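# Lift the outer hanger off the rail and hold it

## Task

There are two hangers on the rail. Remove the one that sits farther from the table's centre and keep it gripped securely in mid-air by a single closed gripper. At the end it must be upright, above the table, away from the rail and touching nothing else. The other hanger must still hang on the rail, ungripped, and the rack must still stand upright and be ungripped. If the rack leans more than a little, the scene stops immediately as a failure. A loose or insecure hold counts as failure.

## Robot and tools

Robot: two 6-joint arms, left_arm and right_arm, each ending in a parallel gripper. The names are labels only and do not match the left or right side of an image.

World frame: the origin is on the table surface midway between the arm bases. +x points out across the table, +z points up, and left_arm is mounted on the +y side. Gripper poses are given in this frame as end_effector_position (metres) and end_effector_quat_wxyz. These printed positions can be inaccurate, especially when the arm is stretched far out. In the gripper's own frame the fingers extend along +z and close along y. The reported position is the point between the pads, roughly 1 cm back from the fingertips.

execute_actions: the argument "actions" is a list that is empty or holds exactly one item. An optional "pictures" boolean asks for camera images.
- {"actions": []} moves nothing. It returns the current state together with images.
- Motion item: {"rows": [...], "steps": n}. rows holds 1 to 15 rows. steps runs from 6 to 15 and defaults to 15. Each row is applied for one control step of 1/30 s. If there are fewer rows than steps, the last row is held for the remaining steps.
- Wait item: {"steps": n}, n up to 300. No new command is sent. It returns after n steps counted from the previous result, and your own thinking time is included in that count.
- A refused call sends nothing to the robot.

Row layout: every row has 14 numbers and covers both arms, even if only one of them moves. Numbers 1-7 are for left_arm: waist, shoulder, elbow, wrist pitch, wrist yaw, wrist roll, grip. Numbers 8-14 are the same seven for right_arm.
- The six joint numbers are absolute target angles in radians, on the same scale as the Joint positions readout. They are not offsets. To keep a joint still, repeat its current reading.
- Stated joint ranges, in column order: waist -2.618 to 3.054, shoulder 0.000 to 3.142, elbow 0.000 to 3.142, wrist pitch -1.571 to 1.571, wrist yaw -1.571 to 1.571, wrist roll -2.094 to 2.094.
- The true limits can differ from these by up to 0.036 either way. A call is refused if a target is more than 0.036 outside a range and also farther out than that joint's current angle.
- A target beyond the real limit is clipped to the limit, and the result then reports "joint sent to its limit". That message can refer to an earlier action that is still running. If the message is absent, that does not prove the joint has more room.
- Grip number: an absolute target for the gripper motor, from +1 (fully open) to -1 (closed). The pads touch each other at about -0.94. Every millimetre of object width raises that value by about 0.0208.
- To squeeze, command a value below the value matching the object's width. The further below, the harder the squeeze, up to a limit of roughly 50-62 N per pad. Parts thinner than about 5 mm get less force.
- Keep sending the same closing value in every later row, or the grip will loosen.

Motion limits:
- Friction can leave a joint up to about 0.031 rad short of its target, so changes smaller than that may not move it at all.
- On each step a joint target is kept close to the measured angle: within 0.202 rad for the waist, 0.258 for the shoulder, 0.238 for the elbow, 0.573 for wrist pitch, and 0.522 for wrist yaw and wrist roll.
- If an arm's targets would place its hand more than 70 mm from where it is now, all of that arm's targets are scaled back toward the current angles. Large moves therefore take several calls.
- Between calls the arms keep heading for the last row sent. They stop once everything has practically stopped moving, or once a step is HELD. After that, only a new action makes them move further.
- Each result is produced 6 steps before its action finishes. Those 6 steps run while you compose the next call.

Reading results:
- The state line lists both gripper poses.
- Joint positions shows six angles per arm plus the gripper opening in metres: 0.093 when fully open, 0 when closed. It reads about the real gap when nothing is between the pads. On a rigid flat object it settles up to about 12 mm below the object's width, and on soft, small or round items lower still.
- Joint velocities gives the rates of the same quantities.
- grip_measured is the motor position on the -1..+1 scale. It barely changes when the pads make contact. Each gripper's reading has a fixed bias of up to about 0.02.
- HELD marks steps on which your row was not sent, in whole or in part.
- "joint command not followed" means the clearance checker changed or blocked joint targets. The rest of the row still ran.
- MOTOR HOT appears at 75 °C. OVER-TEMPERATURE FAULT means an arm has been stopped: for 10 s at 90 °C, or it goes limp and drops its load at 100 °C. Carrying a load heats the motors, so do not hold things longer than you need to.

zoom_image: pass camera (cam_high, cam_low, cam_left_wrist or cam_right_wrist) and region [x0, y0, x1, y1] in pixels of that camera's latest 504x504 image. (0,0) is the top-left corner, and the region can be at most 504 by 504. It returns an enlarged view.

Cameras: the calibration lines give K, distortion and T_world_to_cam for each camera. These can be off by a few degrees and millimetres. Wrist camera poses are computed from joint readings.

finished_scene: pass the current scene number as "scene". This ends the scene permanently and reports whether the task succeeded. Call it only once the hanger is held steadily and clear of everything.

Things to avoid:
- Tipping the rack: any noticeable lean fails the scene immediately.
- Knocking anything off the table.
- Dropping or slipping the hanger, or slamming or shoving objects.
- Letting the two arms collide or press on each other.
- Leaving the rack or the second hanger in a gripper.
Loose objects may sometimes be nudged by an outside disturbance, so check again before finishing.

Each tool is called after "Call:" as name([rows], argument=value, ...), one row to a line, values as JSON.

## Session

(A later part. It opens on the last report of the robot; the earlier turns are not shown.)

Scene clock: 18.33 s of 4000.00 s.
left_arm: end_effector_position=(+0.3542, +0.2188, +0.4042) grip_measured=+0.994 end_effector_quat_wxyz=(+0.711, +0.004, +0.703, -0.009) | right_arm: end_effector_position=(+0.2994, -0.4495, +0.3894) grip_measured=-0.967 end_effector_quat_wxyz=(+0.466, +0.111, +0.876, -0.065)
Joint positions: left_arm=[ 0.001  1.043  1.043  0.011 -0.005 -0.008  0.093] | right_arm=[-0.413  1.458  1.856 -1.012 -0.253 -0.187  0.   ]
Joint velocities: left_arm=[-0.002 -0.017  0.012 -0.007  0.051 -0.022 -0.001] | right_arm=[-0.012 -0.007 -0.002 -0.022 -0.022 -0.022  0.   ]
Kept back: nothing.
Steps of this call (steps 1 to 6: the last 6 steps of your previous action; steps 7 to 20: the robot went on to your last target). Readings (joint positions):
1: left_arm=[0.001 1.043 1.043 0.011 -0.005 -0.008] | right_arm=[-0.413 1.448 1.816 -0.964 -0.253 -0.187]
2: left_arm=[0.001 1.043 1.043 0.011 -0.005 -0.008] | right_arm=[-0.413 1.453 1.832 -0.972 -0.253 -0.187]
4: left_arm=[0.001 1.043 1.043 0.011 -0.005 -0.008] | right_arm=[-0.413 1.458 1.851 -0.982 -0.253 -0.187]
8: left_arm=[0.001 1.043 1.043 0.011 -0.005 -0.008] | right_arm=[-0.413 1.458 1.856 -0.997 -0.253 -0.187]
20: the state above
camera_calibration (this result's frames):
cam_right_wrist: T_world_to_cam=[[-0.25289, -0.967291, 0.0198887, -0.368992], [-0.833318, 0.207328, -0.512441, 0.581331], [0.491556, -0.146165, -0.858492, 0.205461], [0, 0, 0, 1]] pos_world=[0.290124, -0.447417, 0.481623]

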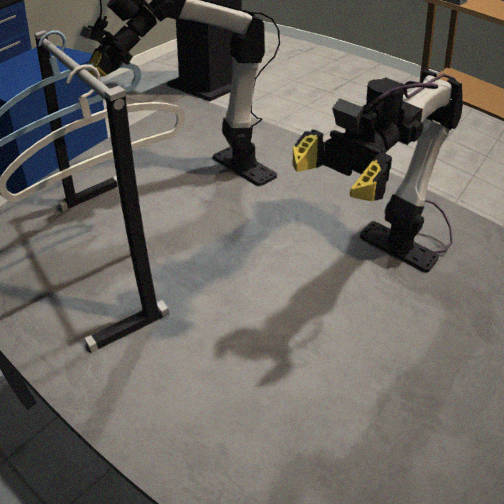

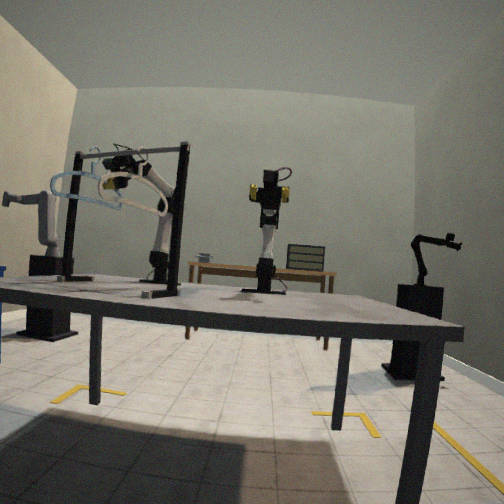

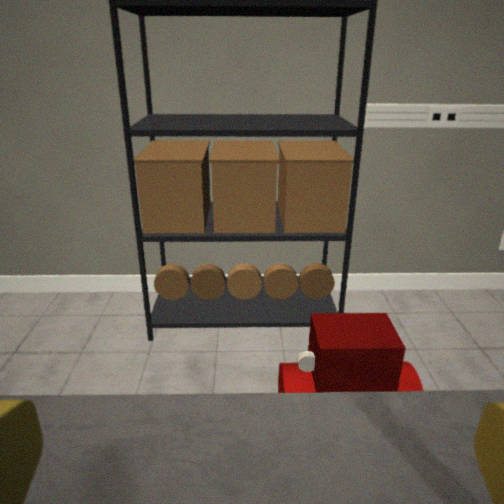

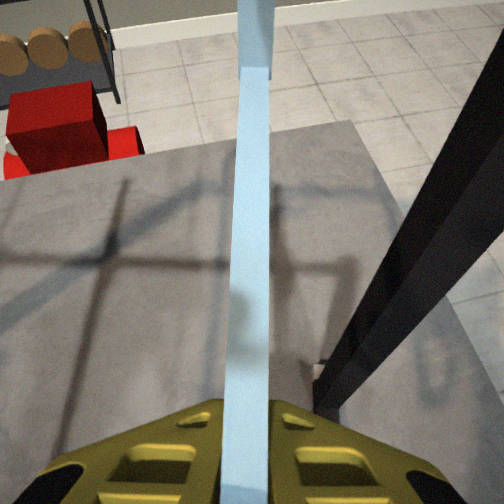

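Call:
execute_actions([
  {"rows": [[0.001,1.043,1.043,0.011,-0.005,-0.008,1, -0.41,1.485,1.895,-1.02,-0.25,-0.185,-1],[0.001,1.043,1.043,0.011,-0.005,-0.008,1, -0.41,1.49,1.91,-1.03,-0.25,-0.185,-1],[0.001,1.043,1.043,0.011,-0.005,-0.008,1, -0.41,1.49,1.93,-1.04,-0.25,-0.185,-1]], "steps": 15},
])

Call:
execute_actions([
  {"steps": 12},
], pictures=true)

Call:
zoom_image(camera="cam_high", region=[0, 0, 160, 160])

Call:
zoom_image(camera="cam_low", region=[40, 130, 160, 220])

Scene clock: 19.23 s of 4000.00 s.
left_arm: end_effector_position=(+0.3542, +0.2188, +0.4042) grip_measured=+0.994 end_effector_quat_wxyz=(+0.711, +0.004, +0.703, -0.009) | right_arm: end_effector_position=(+0.3002, -0.4500, +0.3978) grip_measured=-0.967 end_effector_quat_wxyz=(+0.469, +0.110, +0.874, -0.066)
Joint positions: left_arm=[ 0.001  1.043  1.043  0.011 -0.005 -0.008  0.093] | right_arm=[-0.413  1.476  1.905 -1.035 -0.253 -0.187  0.   ]
Joint velocities: left_arm=[-0.002  0.007 -0.017 -0.066  0.051 -0.051  0.001] | right_arm=[-0.012  0.017  0.017 -0.081  0.11   0.037  0.   ]
Steps of this call (steps 1 to 15: the robot went on to your last target; steps 16 to 18: nothing new was sent; steps 19 to 27: the first 9 steps of this action). Readings (joint positions):
19: left_arm=[0.001 1.043 1.043 0.011 -0.005 -0.008] | right_arm=[-0.413 1.459 1.858 -1.015 -0.253 -0.187]
20: left_arm=[0.001 1.043 1.043 0.011 -0.005 -0.008] | right_arm=[-0.413 1.463 1.866 -1.021 -0.253 -0.187]
22: left_arm=[0.001 1.043 1.043 0.011 -0.005 -0.008] | right_arm=[-0.413 1.473 1.888 -1.031 -0.253 -0.187]
26: left_arm=[0.001 1.043 1.043 0.011 -0.005 -0.008] | right_arm=[-0.413 1.476 1.904 -1.034 -0.253 -0.187]
27: the state above

Scene clock: 19.63 s of 4000.00 s.
left_arm: end_effector_position=(+0.3542, +0.2188, +0.4042) grip_measured=+0.994 end_effector_quat_wxyz=(+0.711, +0.004, +0.703, -0.009) | right_arm: end_effector_position=(+0.2994, -0.4495, +0.3964) grip_measured=-0.967 end_effector_quat_wxyz=(+0.466, +0.110, +0.875, -0.065)
Joint positions: left_arm=[ 0.001  1.043  1.043  0.011 -0.005 -0.008  0.093] | right_arm=[-0.413  1.476  1.905 -1.042 -0.253 -0.187  0.   ]
Joint velocities: left_arm=[-0.012 -0.002 -0.012 -0.051  0.022 -0.022 -0.   ] | right_arm=[ 0.002  0.022 -0.007 -0.007 -0.007 -0.081  0.   ]
Kept back: nothing.
Steps of this call (steps 1 to 6: the last 6 steps of your previous action; steps 7 to 12: the robot went on to your last target). Readings (joint positions):
1: left_arm=[0.001 1.043 1.043 0.011 -0.005 -0.008] | right_arm=[-0.413 1.476 1.905 -1.036 -0.253 -0.187]
2: left_arm=[0.001 1.043 1.043 0.011 -0.005 -0.008] | right_arm=[-0.413 1.476 1.905 -1.037 -0.253 -0.187]
4: left_arm=[0.001 1.043 1.043 0.011 -0.005 -0.008] | right_arm=[-0.413 1.476 1.905 -1.040 -0.253 -0.187]
8: left_arm=[0.001 1.043 1.043 0.011 -0.005 -0.008] | right_arm=[-0.413 1.476 1.905 -1.042 -0.253 -0.187]
12: the state above
camera_calibration (this result's frames):
cam_right_wrist: T_world_to_cam=[[-0.252909, -0.967278, 0.0202419, -0.369249], [-0.832824, 0.207011, -0.513372, 0.584952], [0.492383, -0.146695, -0.857927, 0.210748], [0, 0, 0, 1]] pos_world=[0.290007, -0.447342, 0.488578]

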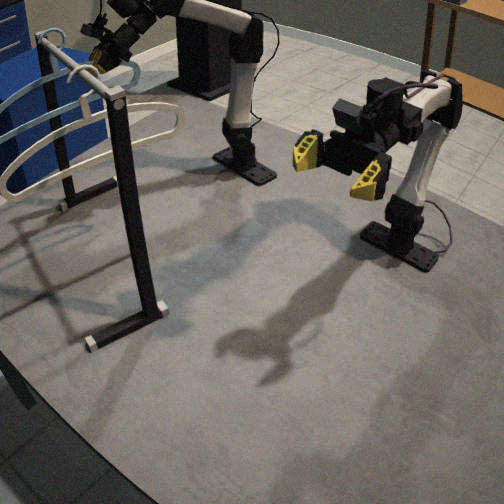

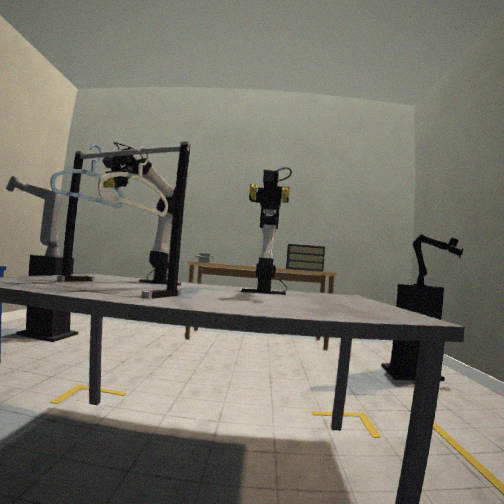

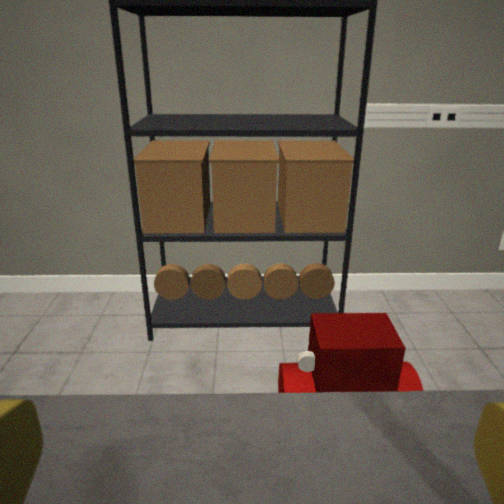

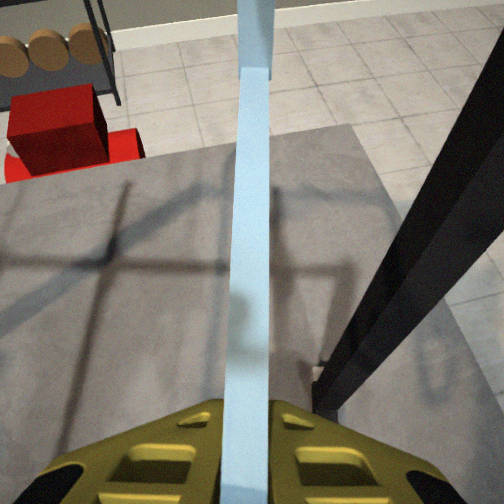

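Region (0, 0, 160, 160) of cam_high's 504x504 image, scaled by 3.150, with more detail than that image has.

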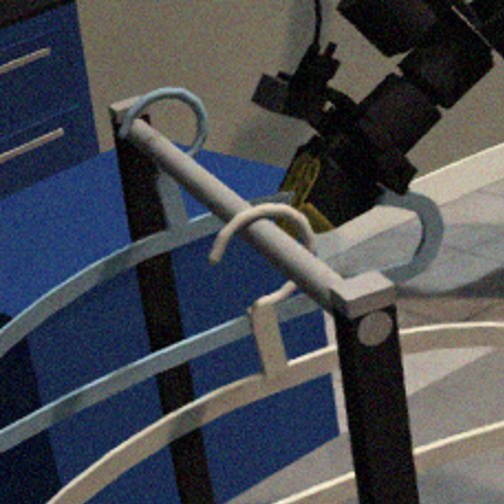

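Region (40, 130, 160, 220) of cam_low's 504x504 image, scaled by 4.200, with more detail than that image has; it fills the top 378 rows of this view, and the rest is white.

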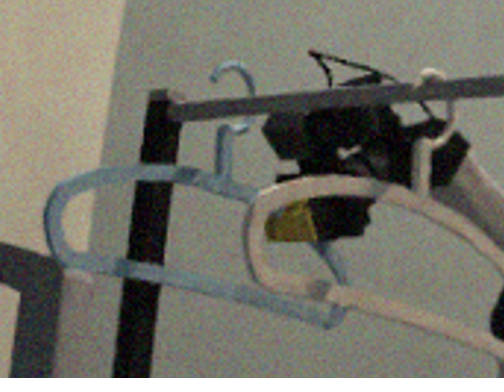

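Call:
execute_actions([
  {"rows": [[0.001,1.043,1.043,0.011,-0.005,-0.008,1, -0.41,1.455,1.885,-1.045,-0.25,-0.185,-1],[0.001,1.043,1.043,0.011,-0.005,-0.008,1, -0.41,1.44,1.875,-1.05,-0.25,-0.185,-1],[0.001,1.043,1.043,0.011,-0.005,-0.008,1, -0.41,1.425,1.866,-1.057,-0.25,-0.185,-1],[0.001,1.043,1.043,0.011,-0.005,-0.008,1, -0.41,1.41,1.857,-1.063,-0.25,-0.185,-1],[0.001,1.043,1.043,0.011,-0.005,-0.008,1, -0.41,1.395,1.848,-1.069,-0.25,-0.185,-1],[0.001,1.043,1.043,0.011,-0.005,-0.008,1, -0.41,1.38,1.839,-1.075,-0.25,-0.185,-1],[0.001,1.043,1.043,0.011,-0.005,-0.008,1, -0.41,1.365,1.83,-1.081,-0.25,-0.185,-1],[0.001,1.043,1.043,0.011,-0.005,-0.008,1, -0.41,1.35,1.82,-1.087,-0.25,-0.185,-1],[0.001,1.043,1.043,0.011,-0.005,-0.008,1, -0.41,1.335,1.81,-1.093,-0.25,-0.185,-1],[0.001,1.043,1.043,0.011,-0.005,-0.008,1, -0.41,1.32,1.80,-1.099,-0.25,-0.185,-1],[0.001,1.043,1.043,0.011,-0.005,-0.008,1, -0.41,1.30,1.79,-1.105,-0.25,-0.185,-1],[0.001,1.043,1.043,0.011,-0.005,-0.008,1, -0.41,1.285,1.78,-1.111,-0.25,-0.185,-1],[0.001,1.043,1.043,0.011,-0.005,-0.008,1, -0.41,1.27,1.77,-1.118,-0.25,-0.185,-1],[0.001,1.043,1.043,0.011,-0.005,-0.008,1, -0.41,1.25,1.76,-1.124,-0.25,-0.185,-1],[0.001,1.043,1.043,0.011,-0.005,-0.008,1, -0.41,1.235,1.75,-1.13,-0.25,-0.185,-1]], "steps": 15},
])

Call:
execute_actions([
  {"steps": 20},
], pictures=true)

Scene clock: 20.70 s of 4000.00 s.
left_arm: end_effector_position=(+0.3542, +0.2188, +0.4042) grip_measured=+0.994 end_effector_quat_wxyz=(+0.711, +0.004, +0.703, -0.009) | right_arm: end_effector_position=(+0.2753, -0.4342, +0.3985) grip_measured=-0.967 end_effector_quat_wxyz=(+0.465, +0.111, +0.876, -0.065)
Joint positions: left_arm=[ 0.001  1.043  1.043  0.011 -0.005 -0.008  0.093] | right_arm=[-0.413  1.386  1.845 -1.075 -0.252 -0.187  0.   ]
Joint velocities: left_arm=[-0.002 -0.002  0.012 -0.066  0.037  0.022 -0.001] | right_arm=[-0.002 -0.491 -0.242 -0.154 -0.007 -0.007  0.   ]
Steps of this call (steps 1 to 15: the robot went on to your last target; steps 16 to 23: nothing new was sent; steps 24 to 32: the first 9 steps of this action). Readings (joint positions):
24: left_arm=[0.001 1.043 1.043 0.011 -0.005 -0.008] | right_arm=[-0.413 1.476 1.905 -1.043 -0.253 -0.187]
25: left_arm=[0.001 1.043 1.043 0.011 -0.005 -0.008] | right_arm=[-0.413 1.474 1.905 -1.044 -0.253 -0.187]
27: left_arm=[0.001 1.043 1.043 0.011 -0.005 -0.008] | right_arm=[-0.413 1.461 1.892 -1.047 -0.252 -0.187]
31: left_arm=[0.001 1.043 1.043 0.011 -0.005 -0.008] | right_arm=[-0.413 1.403 1.854 -1.069 -0.252 -0.187]
32: the state above

Scene clock: 21.37 s of 4000.00 s.
left_arm: end_effector_position=(+0.3542, +0.2188, +0.4042) grip_measured=+0.994 end_effector_quat_wxyz=(+0.711, +0.004, +0.703, -0.009) | right_arm: end_effector_position=(+0.2354, -0.4086, +0.4077) grip_measured=-0.967 end_effector_quat_wxyz=(+0.473, +0.109, +0.871, -0.069)
Joint positions: left_arm=[ 0.001  1.043  1.043  0.011 -0.005 -0.008  0.093] | right_arm=[-0.413  1.242  1.781 -1.133 -0.252 -0.187  0.   ]
Joint velocities: left_arm=[-0.017 -0.007  0.012  0.095 -0.022 -0.022 -0.   ] | right_arm=[ 0.007 -0.012 -0.002  0.007  0.051  0.022  0.   ]
Kept back: nothing.
Steps of this call (steps 1 to 6: the last 6 steps of your previous action; steps 7 to 20: the robot went on to your last target). Readings (joint positions):
1: left_arm=[0.001 1.043 1.043 0.011 -0.005 -0.008] | right_arm=[-0.413 1.368 1.837 -1.080 -0.252 -0.187]
2: left_arm=[0.001 1.043 1.043 0.011 -0.005 -0.008] | right_arm=[-0.413 1.350 1.829 -1.085 -0.252 -0.187]
4: left_arm=[0.001 1.043 1.043 0.011 -0.005 -0.008] | right_arm=[-0.413 1.314 1.811 -1.095 -0.252 -0.187]
8: left_arm=[0.001 1.043 1.043 0.011 -0.005 -0.008] | right_arm=[-0.413 1.253 1.781 -1.120 -0.252 -0.187]
20: the state above
camera_calibration (this result's frames):
cam_right_wrist: T_world_to_cam=[[-0.253576, -0.96696, 0.0262099, -0.348239], [-0.824621, 0.201926, -0.528419, 0.531129], [0.505668, -0.155608, -0.848579, 0.247433], [0, 0, 0, 1]] pos_world=[0.224556, -0.405479, 0.499752]

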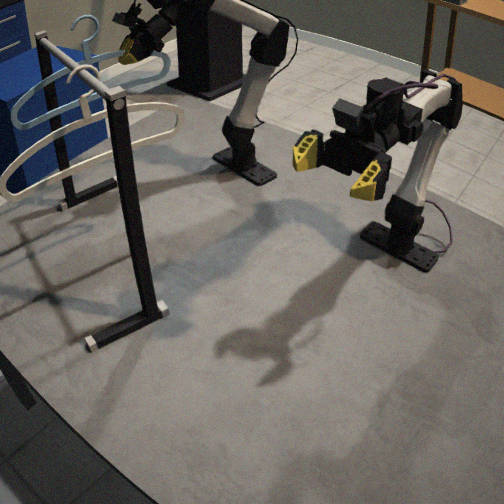

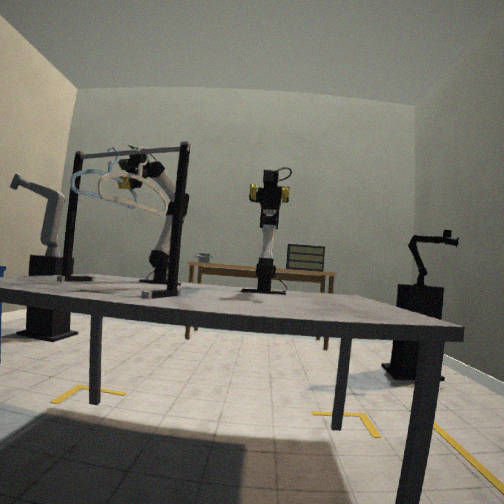

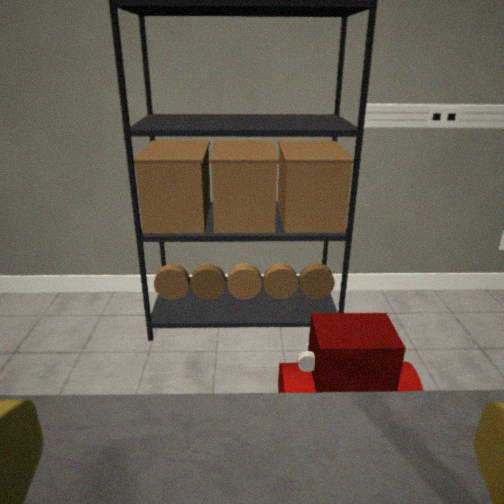

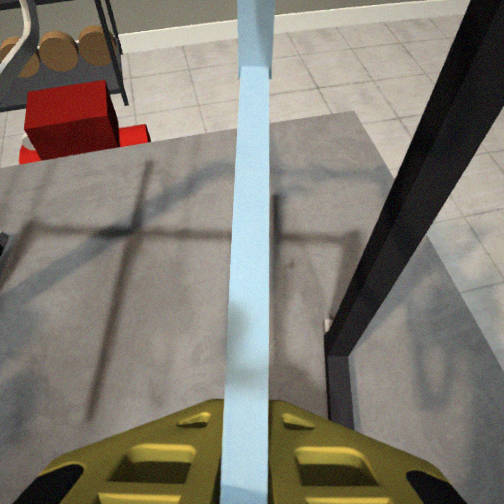

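Call:
execute_actions([
  {"rows": [[0.001,1.043,1.043,0.011,-0.005,-0.008,1, -0.41,1.20,1.735,-1.15,-0.25,-0.185,-1],[0.001,1.043,1.043,0.011,-0.005,-0.008,1, -0.41,1.16,1.715,-1.175,-0.25,-0.185,-1],[0.001,1.043,1.043,0.011,-0.005,-0.008,1, -0.41,1.12,1.695,-1.195,-0.25,-0.185,-1],[0.001,1.043,1.043,0.011,-0.005,-0.008,1, -0.41,1.08,1.675,-1.22,-0.25,-0.185,-1],[0.001,1.043,1.043,0.011,-0.005,-0.008,1, -0.41,1.035,1.655,-1.24,-0.25,-0.185,-1],[0.001,1.043,1.043,0.011,-0.005,-0.008,1, -0.41,0.99,1.635,-1.265,-0.25,-0.185,-1],[0.001,1.043,1.043,0.011,-0.005,-0.008,1, -0.41,0.95,1.615,-1.285,-0.25,-0.185,-1],[0.001,1.043,1.043,0.011,-0.005,-0.008,1, -0.41,0.91,1.595,-1.31,-0.25,-0.185,-1],[0.001,1.043,1.043,0.011,-0.005,-0.008,1, -0.41,0.865,1.575,-1.33,-0.25,-0.185,-1],[0.001,1.043,1.043,0.011,-0.005,-0.008,1, -0.41,0.82,1.555,-1.355,-0.25,-0.185,-1],[0.001,1.043,1.043,0.011,-0.005,-0.008,1, -0.41,0.78,1.535,-1.375,-0.25,-0.185,-1],[0.001,1.043,1.043,0.011,-0.005,-0.008,1, -0.41,0.74,1.515,-1.40,-0.25,-0.185,-1],[0.001,1.043,1.043,0.011,-0.005,-0.008,1, -0.41,0.70,1.495,-1.42,-0.25,-0.185,-1],[0.001,1.043,1.043,0.011,-0.005,-0.008,1, -0.41,0.66,1.475,-1.445,-0.25,-0.185,-1],[0.001,1.043,1.043,0.011,-0.005,-0.008,1, -0.41,0.62,1.46,-1.465,-0.25,-0.185,-1]], "steps": 15},
])

Call:
execute_actions([
  {"steps": 30},
], pictures=true)

Scene clock: 22.67 s of 4000.00 s.
left_arm: end_effector_position=(+0.3542, +0.2188, +0.4042) grip_measured=+0.994 end_effector_quat_wxyz=(+0.711, +0.004, +0.703, -0.009) | right_arm: end_effector_position=(+0.1628, -0.3625, +0.3953) grip_measured=-0.967 end_effector_quat_wxyz=(+0.474, +0.109, +0.871, -0.070)
Joint positions: left_arm=[ 0.001  1.043  1.043  0.011 -0.005 -0.008  0.093] | right_arm=[-0.413  0.968  1.623 -1.248 -0.25  -0.187  0.   ]
Joint velocities: left_arm=[-0.012 -0.012 -0.007  0.051  0.037 -0.037  0.   ] | right_arm=[-0.007 -1.429 -0.437 -0.623 -0.022  0.037  0.   ]
Steps of this call (steps 1 to 15: the robot went on to your last target; steps 16 to 30: nothing new was sent; steps 31 to 39: the first 9 steps of this action). Readings (joint positions):
31: left_arm=[0.001 1.043 1.043 0.011 -0.005 -0.008] | right_arm=[-0.413 1.239 1.776 -1.133 -0.252 -0.187]
32: left_arm=[0.001 1.043 1.043 0.011 -0.005 -0.008] | right_arm=[-0.413 1.229 1.763 -1.135 -0.252 -0.187]
34: left_arm=[0.001 1.043 1.043 0.011 -0.005 -0.008] | right_arm=[-0.413 1.184 1.721 -1.152 -0.252 -0.187]
38: left_arm=[0.001 1.043 1.043 0.011 -0.005 -0.008] | right_arm=[-0.413 1.018 1.639 -1.229 -0.250 -0.187]
39: the state above

Scene clock: 23.67 s of 4000.00 s.
left_arm: end_effector_position=(+0.3542, +0.2188, +0.4042) grip_measured=+0.994 end_effector_quat_wxyz=(+0.711, +0.004, +0.703, -0.009) | right_arm: end_effector_position=(+0.0684, -0.3020, +0.3574) grip_measured=-0.967 end_effector_quat_wxyz=(+0.471, +0.110, +0.873, -0.068)
Joint positions: left_arm=[ 0.001  1.043  1.043  0.011 -0.005 -0.008  0.093] | right_arm=[-0.413  0.614  1.482 -1.468 -0.25  -0.187  0.   ]
Joint velocities: left_arm=[-0.007  0.012 -0.002  0.007 -0.022 -0.037 -0.   ] | right_arm=[-0.012 -0.007 -0.017  0.066 -0.022  0.022  0.   ]
Kept back: nothing.
Steps of this call (steps 1 to 6: the last 6 steps of your previous action; steps 7 to 30: the robot went on to your last target). Readings (joint positions):
1: left_arm=[0.001 1.043 1.043 0.011 -0.005 -0.008] | right_arm=[-0.413 0.917 1.608 -1.267 -0.250 -0.187]
2: left_arm=[0.001 1.043 1.043 0.011 -0.005 -0.008] | right_arm=[-0.413 0.867 1.592 -1.286 -0.250 -0.187]
4: left_arm=[0.001 1.043 1.043 0.011 -0.005 -0.008] | right_arm=[-0.413 0.772 1.560 -1.326 -0.250 -0.187]
8: left_arm=[0.001 1.043 1.043 0.011 -0.005 -0.008] | right_arm=[-0.413 0.631 1.501 -1.417 -0.250 -0.187]
30: the state above
All arms were judged still, so your last target was given up. Only a new action makes them travel on or press farther. Fingers that are still opening or closing keep moving.
camera_calibration (this result's frames):
cam_right_wrist: T_world_to_cam=[[-0.254961, -0.966616, 0.0254726, -0.285772], [-0.827139, 0.204376, -0.523518, 0.344505], [0.500835, -0.154546, -0.851634, 0.307504], [0, 0, 0, 1]] pos_world=[0.0580839, -0.299116, 0.449514]

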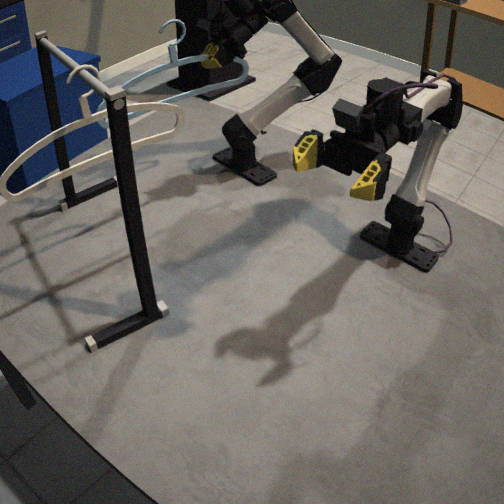

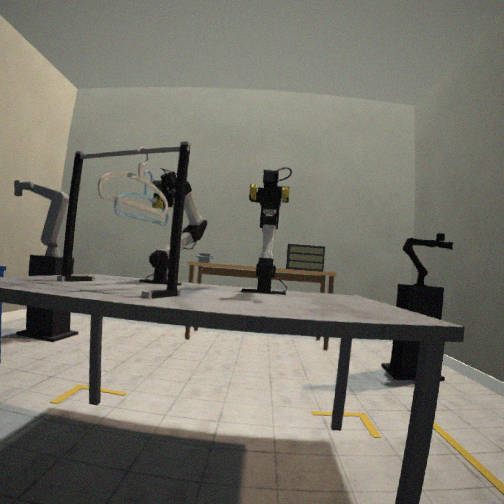

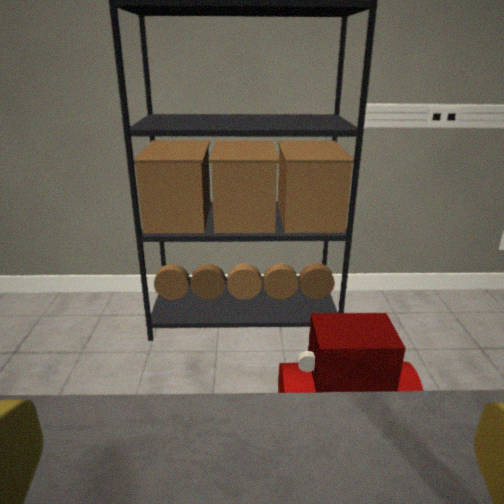

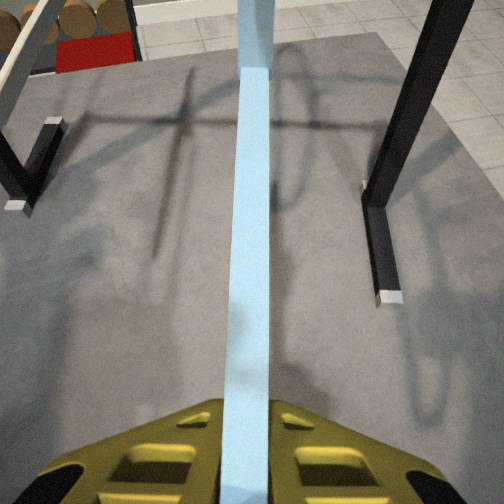

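Clear of everything; done.

Call:
finished_scene(scene=1)

The scene is finished: the task was done.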